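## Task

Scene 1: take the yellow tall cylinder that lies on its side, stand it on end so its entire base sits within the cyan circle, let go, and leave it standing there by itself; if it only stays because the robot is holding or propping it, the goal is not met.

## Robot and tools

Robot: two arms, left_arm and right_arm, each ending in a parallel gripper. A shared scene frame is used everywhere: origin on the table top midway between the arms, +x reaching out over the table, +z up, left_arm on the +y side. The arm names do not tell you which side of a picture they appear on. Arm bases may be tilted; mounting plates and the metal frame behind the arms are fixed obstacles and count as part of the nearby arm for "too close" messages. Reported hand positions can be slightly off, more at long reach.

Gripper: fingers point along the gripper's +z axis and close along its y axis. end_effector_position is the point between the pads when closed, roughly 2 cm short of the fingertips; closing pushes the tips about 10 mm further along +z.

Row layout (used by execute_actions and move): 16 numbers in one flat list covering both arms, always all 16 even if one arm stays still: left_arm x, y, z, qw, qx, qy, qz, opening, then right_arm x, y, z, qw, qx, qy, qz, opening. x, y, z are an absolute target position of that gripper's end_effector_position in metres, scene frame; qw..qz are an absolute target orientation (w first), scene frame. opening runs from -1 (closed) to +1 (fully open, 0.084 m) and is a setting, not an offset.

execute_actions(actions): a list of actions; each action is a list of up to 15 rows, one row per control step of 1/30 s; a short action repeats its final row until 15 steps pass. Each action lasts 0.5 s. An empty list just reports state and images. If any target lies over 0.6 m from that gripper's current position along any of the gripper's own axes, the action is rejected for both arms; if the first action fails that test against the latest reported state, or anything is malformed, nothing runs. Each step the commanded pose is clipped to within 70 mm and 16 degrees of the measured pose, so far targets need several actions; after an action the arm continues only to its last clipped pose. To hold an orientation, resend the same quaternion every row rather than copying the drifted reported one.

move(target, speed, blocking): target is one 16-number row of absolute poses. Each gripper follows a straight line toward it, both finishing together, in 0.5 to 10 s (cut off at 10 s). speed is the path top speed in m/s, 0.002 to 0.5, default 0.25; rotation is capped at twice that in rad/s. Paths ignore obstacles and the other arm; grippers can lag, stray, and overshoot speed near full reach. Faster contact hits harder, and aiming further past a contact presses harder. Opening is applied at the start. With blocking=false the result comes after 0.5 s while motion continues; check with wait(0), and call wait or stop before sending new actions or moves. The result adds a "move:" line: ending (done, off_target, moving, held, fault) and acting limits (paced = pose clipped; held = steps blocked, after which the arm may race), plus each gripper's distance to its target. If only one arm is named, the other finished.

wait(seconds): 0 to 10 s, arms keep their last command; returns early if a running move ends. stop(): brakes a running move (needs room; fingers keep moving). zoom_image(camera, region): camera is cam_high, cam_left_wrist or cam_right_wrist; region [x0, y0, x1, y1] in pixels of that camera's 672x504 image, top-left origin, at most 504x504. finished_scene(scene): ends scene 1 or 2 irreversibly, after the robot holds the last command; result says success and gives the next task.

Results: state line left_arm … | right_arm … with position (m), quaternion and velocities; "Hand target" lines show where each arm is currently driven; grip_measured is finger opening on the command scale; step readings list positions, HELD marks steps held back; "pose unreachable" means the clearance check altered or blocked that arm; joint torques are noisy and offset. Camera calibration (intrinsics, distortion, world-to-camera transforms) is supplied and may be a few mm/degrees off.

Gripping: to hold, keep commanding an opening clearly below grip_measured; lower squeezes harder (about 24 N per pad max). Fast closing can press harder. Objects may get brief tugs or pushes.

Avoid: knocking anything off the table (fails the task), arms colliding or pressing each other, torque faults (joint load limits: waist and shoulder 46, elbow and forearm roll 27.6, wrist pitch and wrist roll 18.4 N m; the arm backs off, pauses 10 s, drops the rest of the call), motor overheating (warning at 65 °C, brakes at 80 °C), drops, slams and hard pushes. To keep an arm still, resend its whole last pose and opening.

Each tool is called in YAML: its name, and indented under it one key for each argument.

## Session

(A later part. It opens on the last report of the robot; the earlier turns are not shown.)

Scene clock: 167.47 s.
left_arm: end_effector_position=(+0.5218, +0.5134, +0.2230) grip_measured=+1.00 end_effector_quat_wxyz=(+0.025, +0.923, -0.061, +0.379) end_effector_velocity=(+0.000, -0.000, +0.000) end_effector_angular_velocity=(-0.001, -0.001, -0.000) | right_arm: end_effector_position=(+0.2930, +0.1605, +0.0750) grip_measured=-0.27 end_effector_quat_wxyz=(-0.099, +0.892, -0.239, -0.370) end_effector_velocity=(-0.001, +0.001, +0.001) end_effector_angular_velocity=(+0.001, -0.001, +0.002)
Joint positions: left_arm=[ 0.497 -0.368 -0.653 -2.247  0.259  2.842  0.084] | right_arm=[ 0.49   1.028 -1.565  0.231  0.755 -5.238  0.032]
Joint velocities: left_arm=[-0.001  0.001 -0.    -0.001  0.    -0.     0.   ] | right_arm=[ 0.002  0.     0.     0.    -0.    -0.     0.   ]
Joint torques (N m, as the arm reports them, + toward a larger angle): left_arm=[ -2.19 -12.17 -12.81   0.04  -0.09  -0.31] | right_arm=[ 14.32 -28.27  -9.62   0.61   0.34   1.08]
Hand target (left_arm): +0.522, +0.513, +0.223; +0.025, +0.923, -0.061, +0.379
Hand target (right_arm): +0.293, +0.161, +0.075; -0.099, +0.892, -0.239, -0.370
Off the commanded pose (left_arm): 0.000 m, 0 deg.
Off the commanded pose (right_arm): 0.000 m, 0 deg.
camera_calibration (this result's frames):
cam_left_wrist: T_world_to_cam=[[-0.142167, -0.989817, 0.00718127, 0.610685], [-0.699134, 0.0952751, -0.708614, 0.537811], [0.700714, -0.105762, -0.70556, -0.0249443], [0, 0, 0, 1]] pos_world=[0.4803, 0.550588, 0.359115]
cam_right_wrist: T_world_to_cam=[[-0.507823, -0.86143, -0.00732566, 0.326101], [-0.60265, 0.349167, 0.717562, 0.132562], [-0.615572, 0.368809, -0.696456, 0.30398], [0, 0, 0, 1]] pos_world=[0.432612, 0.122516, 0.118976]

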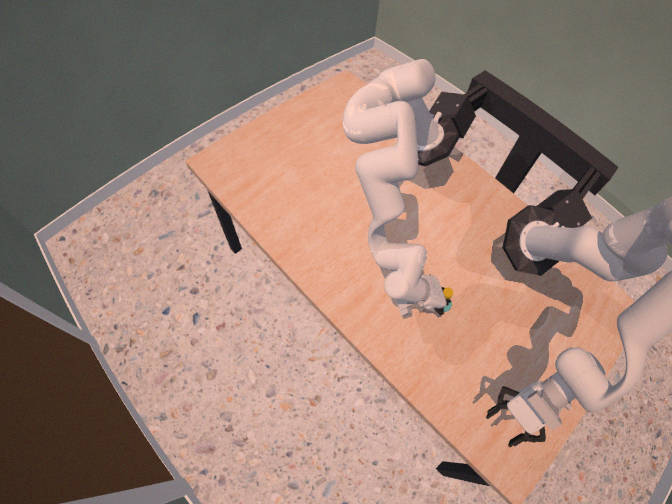

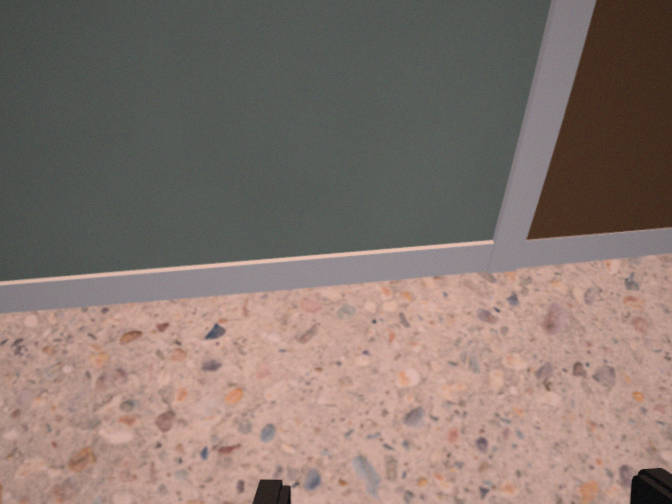

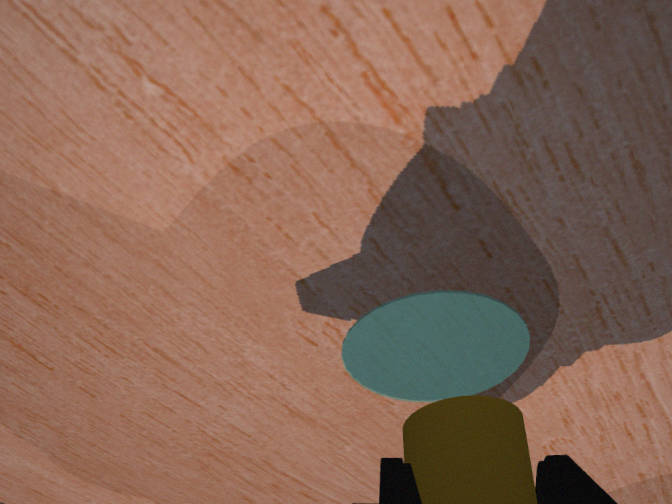

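move:
  target: [0.5218, 0.5134, 0.2230, 0.025, 0.923, -0.061, 0.379, 1, 0.2815, 0.170, 0.049, 0.099, -0.8924, 0.2391, 0.3696, -0.8]
  speed: 0.1

execute_actions:
  actions: []

zoom_image:
  camera: "cam_right_wrist"
  region: [300, 264, 620, 504]

Scene clock: 176.37 s.
left_arm: end_effector_position=(+0.5218, +0.5134, +0.2230) grip_measured=+1.00 end_effector_quat_wxyz=(+0.025, +0.923, -0.061, +0.379) end_effector_velocity=(+0.000, +0.000, -0.000) end_effector_angular_velocity=(+0.000, +0.000, -0.001) | right_arm: end_effector_position=(+0.2819, +0.1700, +0.0493) grip_measured=-0.27 end_effector_quat_wxyz=(-0.099, +0.892, -0.239, -0.369) end_effector_velocity=(-0.001, +0.001, -0.001) end_effector_angular_velocity=(+0.000, +0.001, +0.001)
Joint positions: left_arm=[ 0.497 -0.368 -0.653 -2.247  0.259  2.842  0.084] | right_arm=[ 0.488  1.109 -1.615  0.238  0.725 -5.25   0.032]
Joint velocities: left_arm=[ 0.     0.001 -0.     0.001  0.    -0.    -0.   ] | right_arm=[ 0.     0.006 -0.006  0.001  0.001 -0.    -0.   ]
Joint torques (N m, as the arm reports them, + toward a larger angle): left_arm=[ -2.16 -11.93 -13.03  -0.09  -0.04  -0.33] | right_arm=[ 14.31 -29.15  -9.2    0.5    0.32   0.93]
Hand target (left_arm): +0.522, +0.513, +0.223; +0.025, +0.923, -0.061, +0.379
Hand target (right_arm): +0.282, +0.170, +0.049; -0.099, +0.892, -0.239, -0.370
Off the commanded pose (left_arm): 0.000 m, 0 deg.
Off the commanded pose (right_arm): 0.001 m, 0 deg.
move: done
camera_calibration (this result's frames):
cam_left_wrist: T_world_to_cam=[[-0.142167, -0.989817, 0.00718119, 0.610685], [-0.699134, 0.0952753, -0.708614, 0.537811], [0.700714, -0.105762, -0.70556, -0.0249442], [0, 0, 0, 1]] pos_world=[0.4803, 0.550588, 0.359115]
cam_right_wrist: T_world_to_cam=[[-0.508076, -0.861279, -0.00761966, 0.328509], [-0.602806, 0.349253, 0.717389, 0.141027], [-0.615211, 0.369081, -0.696631, 0.275553], [0, 0, 0, 1]] pos_world=[0.421443, 0.131982, 0.0932902]

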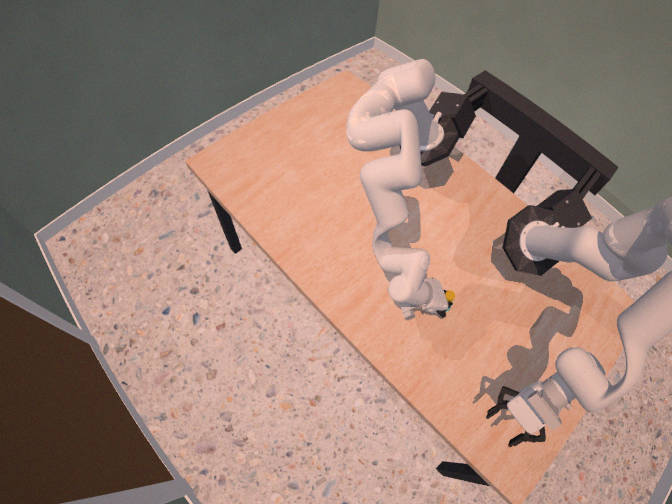

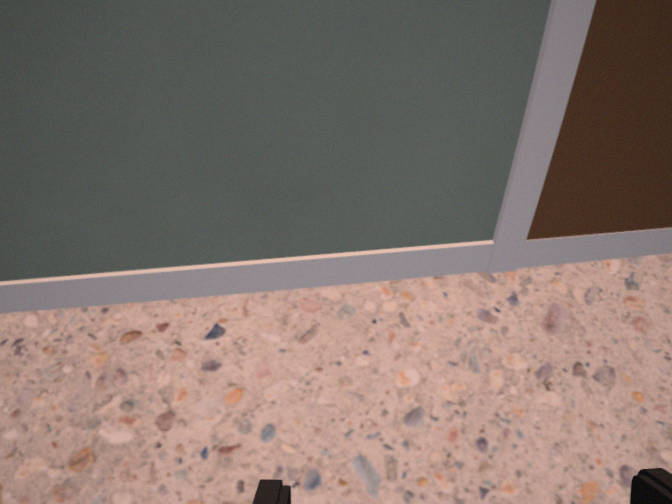

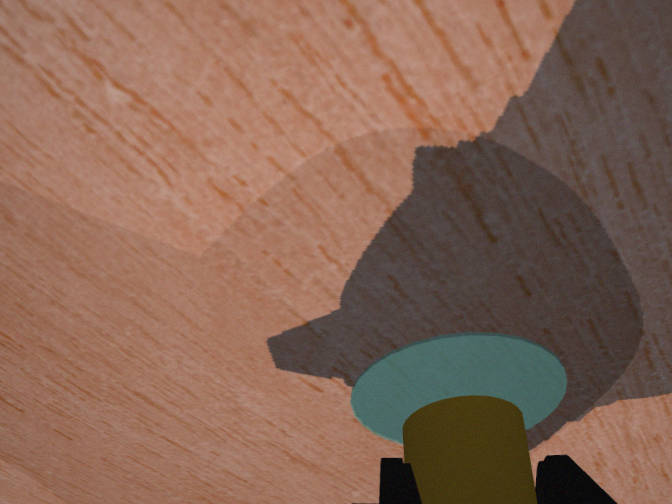

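Scene clock: 176.37 s.
left_arm: end_effector_position=(+0.5218, +0.5134, +0.2230) grip_measured=+1.00 end_effector_quat_wxyz=(+0.025, +0.923, -0.061, +0.379) end_effector_velocity=(+0.000, +0.000, -0.000) end_effector_angular_velocity=(+0.000, +0.000, -0.001) | right_arm: end_effector_position=(+0.2819, +0.1700, +0.0493) grip_measured=-0.27 end_effector_quat_wxyz=(-0.099, +0.892, -0.239, -0.369) end_effector_velocity=(-0.001, +0.001, -0.001) end_effector_angular_velocity=(+0.000, +0.001, +0.001)
Joint positions: left_arm=[ 0.497 -0.368 -0.653 -2.247  0.259  2.842  0.084] | right_arm=[ 0.488  1.109 -1.615  0.238  0.725 -5.25   0.032]
Joint velocities: left_arm=[ 0.     0.001 -0.     0.001  0.    -0.    -0.   ] | right_arm=[ 0.     0.006 -0.006  0.001  0.001 -0.    -0.   ]
Joint torques (N m, as the arm reports them, + toward a larger angle): left_arm=[ -2.16 -11.93 -13.03  -0.09  -0.04  -0.33] | right_arm=[ 14.31 -29.15  -9.2    0.5    0.32   0.93]
Hand target (left_arm): +0.522, +0.513, +0.223; +0.025, +0.923, -0.061, +0.379
Hand target (right_arm): +0.282, +0.170, +0.049; -0.099, +0.892, -0.239, -0.370
Off the commanded pose (left_arm): 0.000 m, 0 deg.
Off the commanded pose (right_arm): 0.001 m, 0 deg.
camera_calibration (this result's frames):
cam_left_wrist: T_world_to_cam=[[-0.142167, -0.989817, 0.00718119, 0.610685], [-0.699134, 0.0952753, -0.708614, 0.537811], [0.700714, -0.105762, -0.70556, -0.0249442], [0, 0, 0, 1]] pos_world=[0.4803, 0.550588, 0.359115]
cam_right_wrist: T_world_to_cam=[[-0.508076, -0.861279, -0.00761966, 0.328509], [-0.602806, 0.349253, 0.717389, 0.141027], [-0.615211, 0.369081, -0.696631, 0.275553], [0, 0, 0, 1]] pos_world=[0.421443, 0.131982, 0.0932902]

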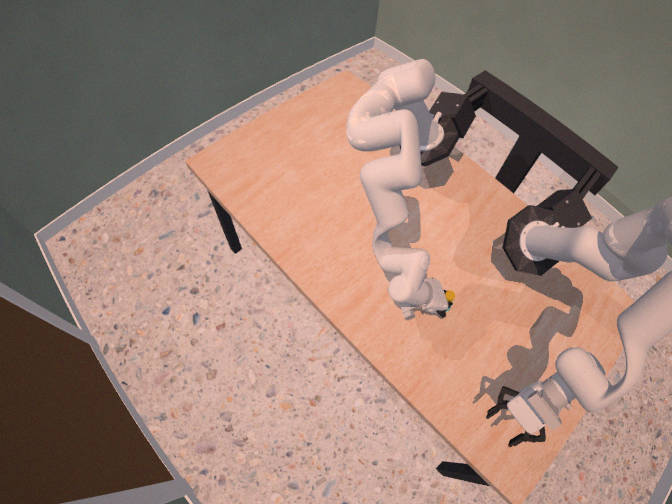

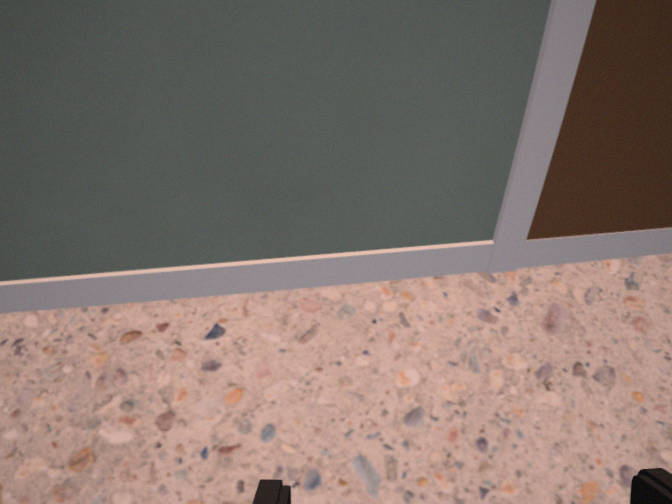

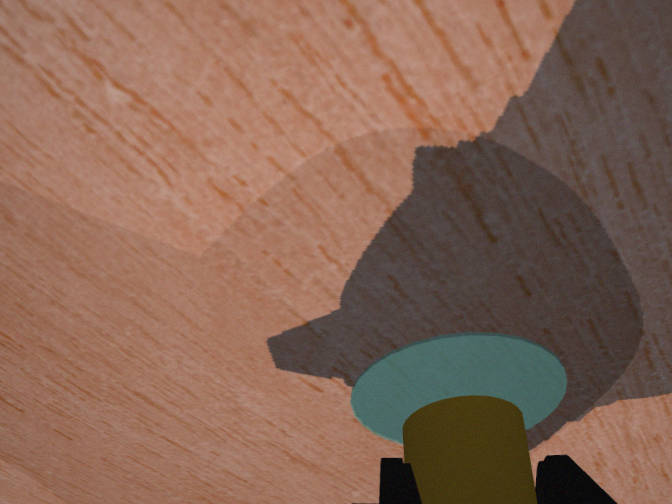

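Region (300, 264, 620, 504) of cam_right_wrist's 672x504 image, scaled by 1.575, with more detail than that image has; it fills the top 378 rows of this view, and the rest is white.

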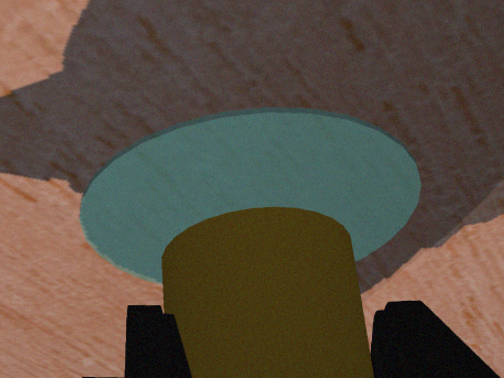

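move:
  target: [0.5218, 0.5134, 0.2230, 0.025, 0.923, -0.061, 0.379, 1, 0.281, 0.1705, 0.040, 0.099, -0.8924, 0.2391, 0.3696, -0.8]
  speed: 0.03

zoom_image:
  camera: "cam_right_wrist"
  region: [300, 264, 620, 504]

Scene clock: 186.50 s.
left_arm: end_effector_position=(+0.5218, +0.5134, +0.2230) grip_measured=+1.00 end_effector_quat_wxyz=(+0.025, +0.923, -0.061, +0.379) end_effector_velocity=(+0.000, +0.000, +0.000) end_effector_angular_velocity=(-0.000, -0.001, +0.001) | right_arm: end_effector_position=(+0.2810, +0.1707, +0.0408) grip_measured=-0.27 end_effector_quat_wxyz=(-0.099, +0.892, -0.239, -0.370) end_effector_velocity=(+0.001, +0.002, -0.000) end_effector_angular_velocity=(+0.003, -0.003, -0.000)
Joint positions: left_arm=[ 0.497 -0.368 -0.653 -2.247  0.259  2.842  0.084] | right_arm=[ 0.482  1.133 -1.635  0.237  0.723 -5.257  0.032]
Joint velocities: left_arm=[-0.    -0.001  0.    -0.001  0.    -0.001  0.   ] | right_arm=[ 0.001  0.004 -0.007 -0.    -0.    -0.001  0.   ]
Joint torques (N m, as the arm reports them, + toward a larger angle): left_arm=[ -2.26 -12.04 -12.92  -0.01  -0.01  -0.24] | right_arm=[ 13.25 -27.23  -8.94   0.11  -0.32   0.8 ]
Hand target (left_arm): +0.522, +0.513, +0.223; +0.025, +0.923, -0.061, +0.379
Hand target (right_arm): +0.281, +0.171, +0.040; -0.099, +0.892, -0.239, -0.370
Off the commanded pose (left_arm): 0.000 m, 0 deg.
Off the commanded pose (right_arm): 0.001 m, 0 deg.
move: done
camera_calibration (this result's frames):
cam_left_wrist: T_world_to_cam=[[-0.142167, -0.989817, 0.0071813, 0.610685], [-0.699134, 0.0952752, -0.708614, 0.537811], [0.700714, -0.105762, -0.70556, -0.0249442], [0, 0, 0, 1]] pos_world=[0.4803, 0.550588, 0.359115]
cam_right_wrist: T_world_to_cam=[[-0.507373, -0.861694, -0.00746825, 0.328455], [-0.602751, 0.348685, 0.717712, 0.146479], [-0.615844, 0.36865, -0.6963, 0.269054], [0, 0, 0, 1]] pos_world=[0.420635, 0.132766, 0.0846655]

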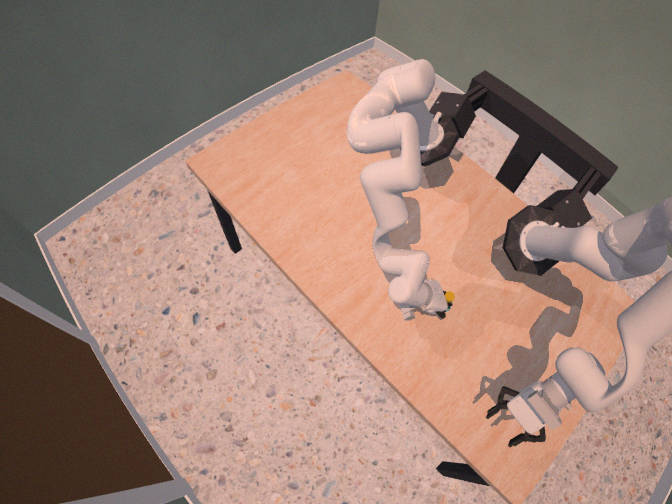

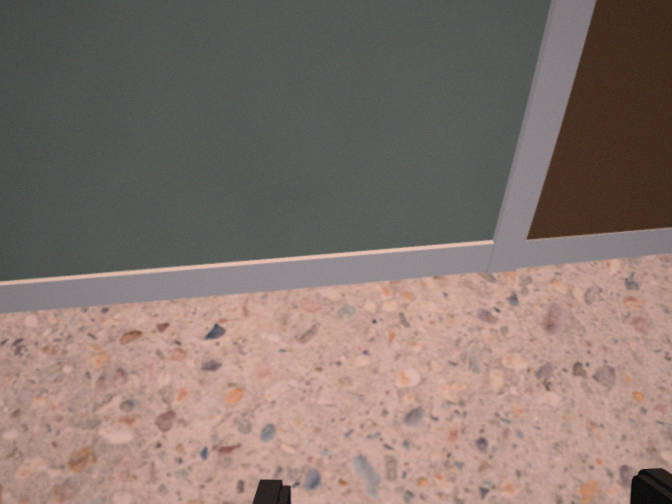

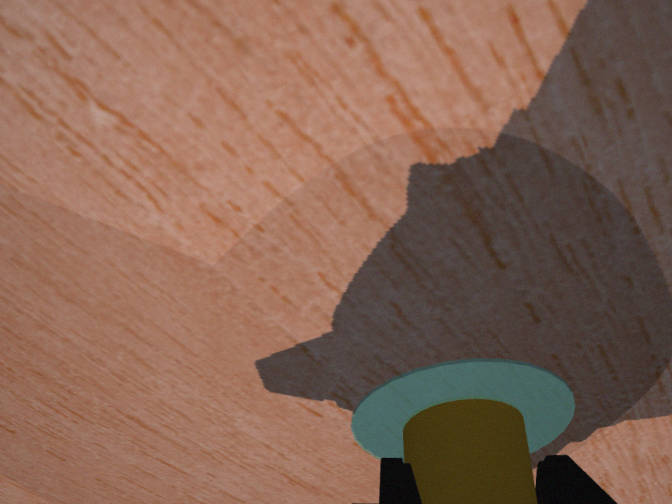

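Region (300, 264, 620, 504) of cam_right_wrist's 672x504 image, scaled by 1.575, with more detail than that image has; it fills the top 378 rows of this view, and the rest is white.

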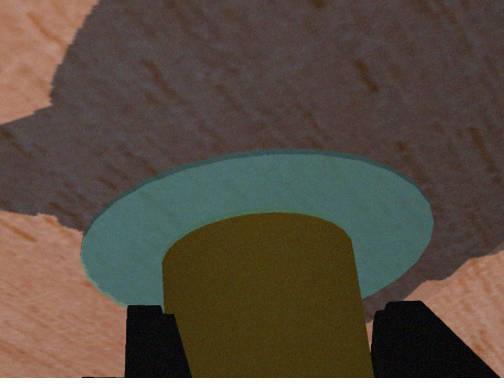

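execute_actions:
  actions:
    - [[0.5218,0.5134,0.223,0.025,0.923,-0.061,0.379,1,0.281,0.1706,0.0408,0.099,-0.8924,0.2391,0.3696,-0.4],[0.5218,0.5134,0.223,0.025,0.923,-0.061,0.379,1,0.281,0.1706,0.0408,0.099,-0.8924,0.2391,0.3696,-0.2],[0.5218,0.5134,0.223,0.025,0.923,-0.061,0.379,1,0.281,0.1706,0.0408,0.099,-0.8924,0.2391,0.3696,-0.05],[0.5218,0.5134,0.223,0.025,0.923,-0.061,0.379,1,0.281,0.1706,0.0408,0.099,-0.8924,0.2391,0.3696,0.1],[0.5218,0.5134,0.223,0.025,0.923,-0.061,0.379,1,0.281,0.1706,0.0408,0.099,-0.8924,0.2391,0.3696,0.3],[0.5218,0.5134,0.223,0.025,0.923,-0.061,0.379,1,0.281,0.1706,0.0408,0.099,-0.8924,0.2391,0.3696,0.5],[0.5218,0.5134,0.223,0.025,0.923,-0.061,0.379,1,0.281,0.1706,0.0408,0.099,-0.8924,0.2391,0.3696,0.7],[0.5218,0.5134,0.223,0.025,0.923,-0.061,0.379,1,0.281,0.1706,0.0408,0.099,-0.8924,0.2391,0.3696,0.9],[0.5218,0.5134,0.223,0.025,0.923,-0.061,0.379,1,0.2813,0.1704,0.0411,0.099,-0.8924,0.2391,0.3696,1],[0.5218,0.5134,0.223,0.025,0.923,-0.061,0.379,1,0.2821,0.17,0.0421,0.099,-0.8924,0.2391,0.3696,1],[0.5218,0.5134,0.223,0.025,0.923,-0.061,0.379,1,0.2835,0.1692,0.0436,0.099,-0.8924,0.2391,0.3696,1],[0.5218,0.5134,0.223,0.025,0.923,-0.061,0.379,1,0.2853,0.1681,0.0458,0.099,-0.8924,0.2391,0.3696,1],[0.5218,0.5134,0.223,0.025,0.923,-0.061,0.379,1,0.2876,0.1668,0.0484,0.099,-0.8924,0.2391,0.3696,1],[0.5218,0.5134,0.223,0.025,0.923,-0.061,0.379,1,0.2902,0.1653,0.0514,0.099,-0.8924,0.2391,0.3696,1],[0.5218,0.5134,0.223,0.025,0.923,-0.061,0.379,1,0.2931,0.1636,0.0547,0.099,-0.8924,0.2391,0.3696,1]]
    - [[0.5218,0.5134,0.223,0.025,0.923,-0.061,0.379,1,0.2962,0.1618,0.0583,0.099,-0.8924,0.2391,0.3696,1],[0.5218,0.5134,0.223,0.025,0.923,-0.061,0.379,1,0.2994,0.16,0.062,0.099,-0.8924,0.2391,0.3696,1],[0.5218,0.5134,0.223,0.025,0.923,-0.061,0.379,1,0.3025,0.1582,0.0657,0.099,-0.8924,0.2391,0.3696,1],[0.5218,0.5134,0.223,0.025,0.923,-0.061,0.379,1,0.3056,0.1564,0.0693,0.099,-0.8924,0.2391,0.3696,1],[0.5218,0.5134,0.223,0.025,0.923,-0.061,0.379,1,0.3085,0.1547,0.0726,0.099,-0.8924,0.2391,0.3696,1],[0.5218,0.5134,0.223,0.025,0.923,-0.061,0.379,1,0.3111,0.1532,0.0756,0.099,-0.8924,0.2391,0.3696,1],[0.5218,0.5134,0.223,0.025,0.923,-0.061,0.379,1,0.3134,0.1519,0.0782,0.099,-0.8924,0.2391,0.3696,1],[0.5218,0.5134,0.223,0.025,0.923,-0.061,0.379,1,0.3152,0.1508,0.0804,0.099,-0.8924,0.2391,0.3696,1],[0.5218,0.5134,0.223,0.025,0.923,-0.061,0.379,1,0.3166,0.15,0.0819,0.099,-0.8924,0.2391,0.3696,1],[0.5218,0.5134,0.223,0.025,0.923,-0.061,0.379,1,0.3174,0.1496,0.0829,0.099,-0.8924,0.2391,0.3696,1],[0.5218,0.5134,0.223,0.025,0.923,-0.061,0.379,1,0.3177,0.1494,0.0832,0.099,-0.8924,0.2391,0.3696,1]]

Scene clock: 196.90 s.
left_arm: end_effector_position=(+0.5218, +0.5134, +0.2230) grip_measured=+1.00 end_effector_quat_wxyz=(+0.025, +0.923, -0.061, +0.379) end_effector_velocity=(-0.000, +0.000, -0.000) end_effector_angular_velocity=(+0.000, +0.000, +0.001) | right_arm: end_effector_position=(+0.3168, +0.1508, +0.0813) grip_measured=+1.00 end_effector_quat_wxyz=(-0.100, +0.892, -0.239, -0.369) end_effector_velocity=(+0.010, -0.015, +0.021) end_effector_angular_velocity=(-0.007, +0.013, +0.012)
Joint positions: left_arm=[ 0.497 -0.368 -0.653 -2.247  0.259  2.842  0.084] | right_arm=[ 0.463  1.011 -1.602  0.211  0.81  -5.242  0.084]
Joint velocities: left_arm=[ 0.001 -0.     0.     0.     0.    -0.     0.   ] | right_arm=[-0.008 -0.068  0.03  -0.012  0.057  0.007  0.   ]
Joint torques (N m, as the arm reports them, + toward a larger angle): left_arm=[ -2.09 -12.31 -13.09  -0.17  -0.12  -0.31] | right_arm=[ 13.83 -27.17  -9.22   0.5    0.03   0.97]
Hand target (left_arm): +0.522, +0.513, +0.223; +0.025, +0.923, -0.061, +0.379
Hand target (right_arm): +0.318, +0.149, +0.083; -0.099, +0.892, -0.239, -0.370
Off the commanded pose (left_arm): 0.000 m, 0 deg.
Off the commanded pose (right_arm): 0.003 m, 0 deg.
Step readings (end_effector_position; steps 1 to 15: 1st action; 16 to 30: 2nd action):
0: left_arm (+0.5218, +0.5134, +0.2230) | right_arm (+0.2811, +0.1706, +0.0401)
1: left_arm (+0.5218, +0.5134, +0.2230) | right_arm (+0.2811, +0.1706, +0.0401)
2: left_arm (+0.5218, +0.5134, +0.2230) | right_arm (+0.2811, +0.1706, +0.0401)
4: left_arm (+0.5218, +0.5134, +0.2230) | right_arm (+0.2811, +0.1706, +0.0401)
8: left_arm (+0.5218, +0.5134, +0.2230) | right_arm (+0.2797, +0.1686, +0.0371)
15: left_arm (+0.5218, +0.5134, +0.2230) | right_arm (+0.2833, +0.1683, +0.0433)
16: left_arm (+0.5218, +0.5134, +0.2230) | right_arm (+0.2849, +0.1675, +0.0451)
17: left_arm (+0.5218, +0.5134, +0.2230) | right_arm (+0.2868, +0.1665, +0.0474)
19: left_arm (+0.5218, +0.5134, +0.2230) | right_arm (+0.2919, +0.1642, +0.0529)
23: left_arm (+0.5218, +0.5134, +0.2230) | right_arm (+0.3040, +0.1583, +0.0661)
30: end_effector_position above
camera_calibration (this result's frames):
cam_left_wrist: T_world_to_cam=[[-0.142167, -0.989817, 0.00718118, 0.610685], [-0.699134, 0.0952752, -0.708614, 0.537811], [0.700714, -0.105762, -0.70556, -0.0249443], [0, 0, 0, 1]] pos_world=[0.4803, 0.550588, 0.359115]
cam_right_wrist: T_world_to_cam=[[-0.508721, -0.860889, -0.0085201, 0.330175], [-0.603103, 0.349292, 0.717121, 0.145945], [-0.614386, 0.369953, -0.696896, 0.32606], [0, 0, 0, 1]] pos_world=[0.456313, 0.11264, 0.125383]

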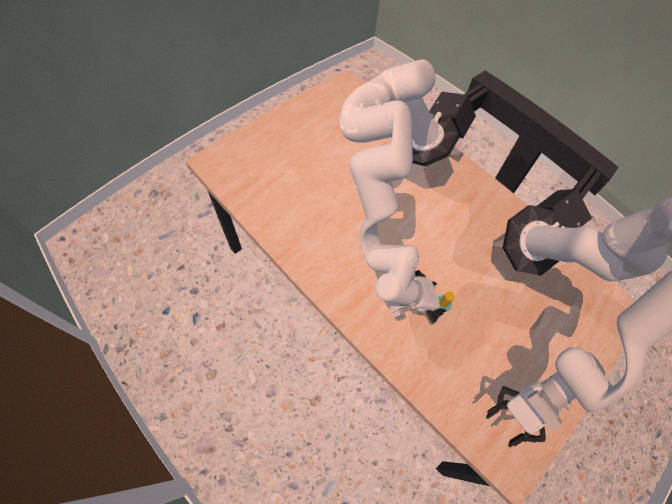

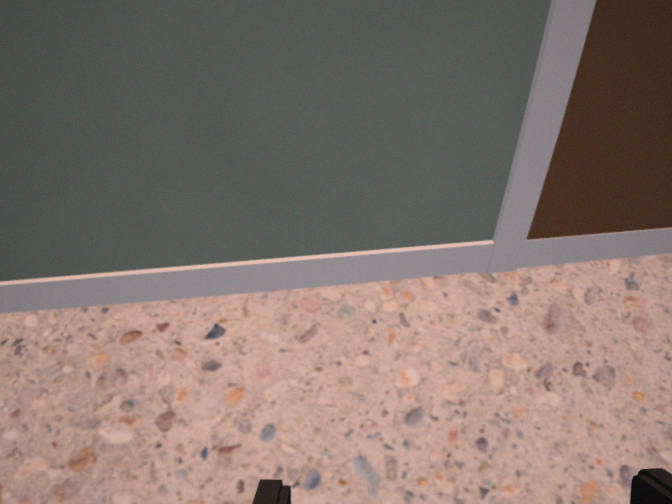

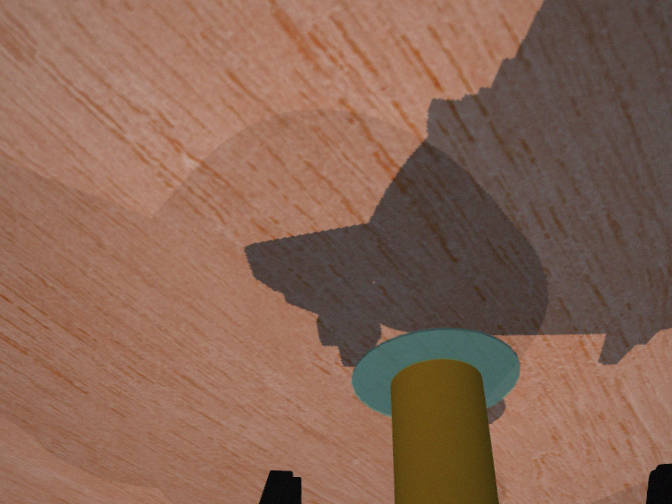

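zoom_image:
  camera: "cam_high"
  region: [410, 270, 490, 340]

zoom_image:
  camera: "cam_right_wrist"
  region: [330, 310, 550, 470]

Region (410, 270, 490, 340) of cam_high's 672x504 image, scaled by 6.300, with more detail than that image has; it fills the top 441 rows of this view, and the rest is white.

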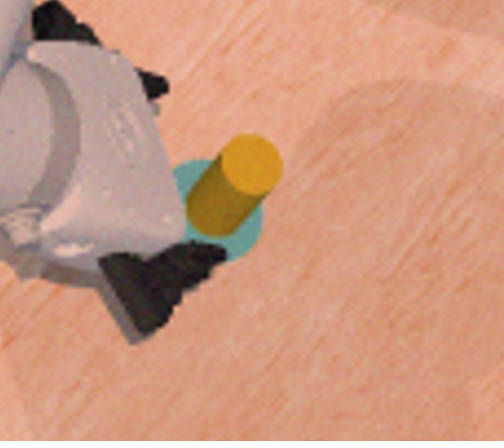

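Region (330, 310, 550, 470) of cam_right_wrist's 672x504 image, scaled by 2.291, with more detail than that image has; it fills the top 367 rows of this view, and the rest is white.

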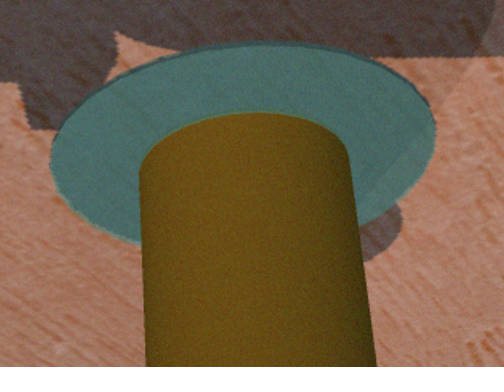

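finished_scene:
  scene: 1

The scene is finished: the task was done.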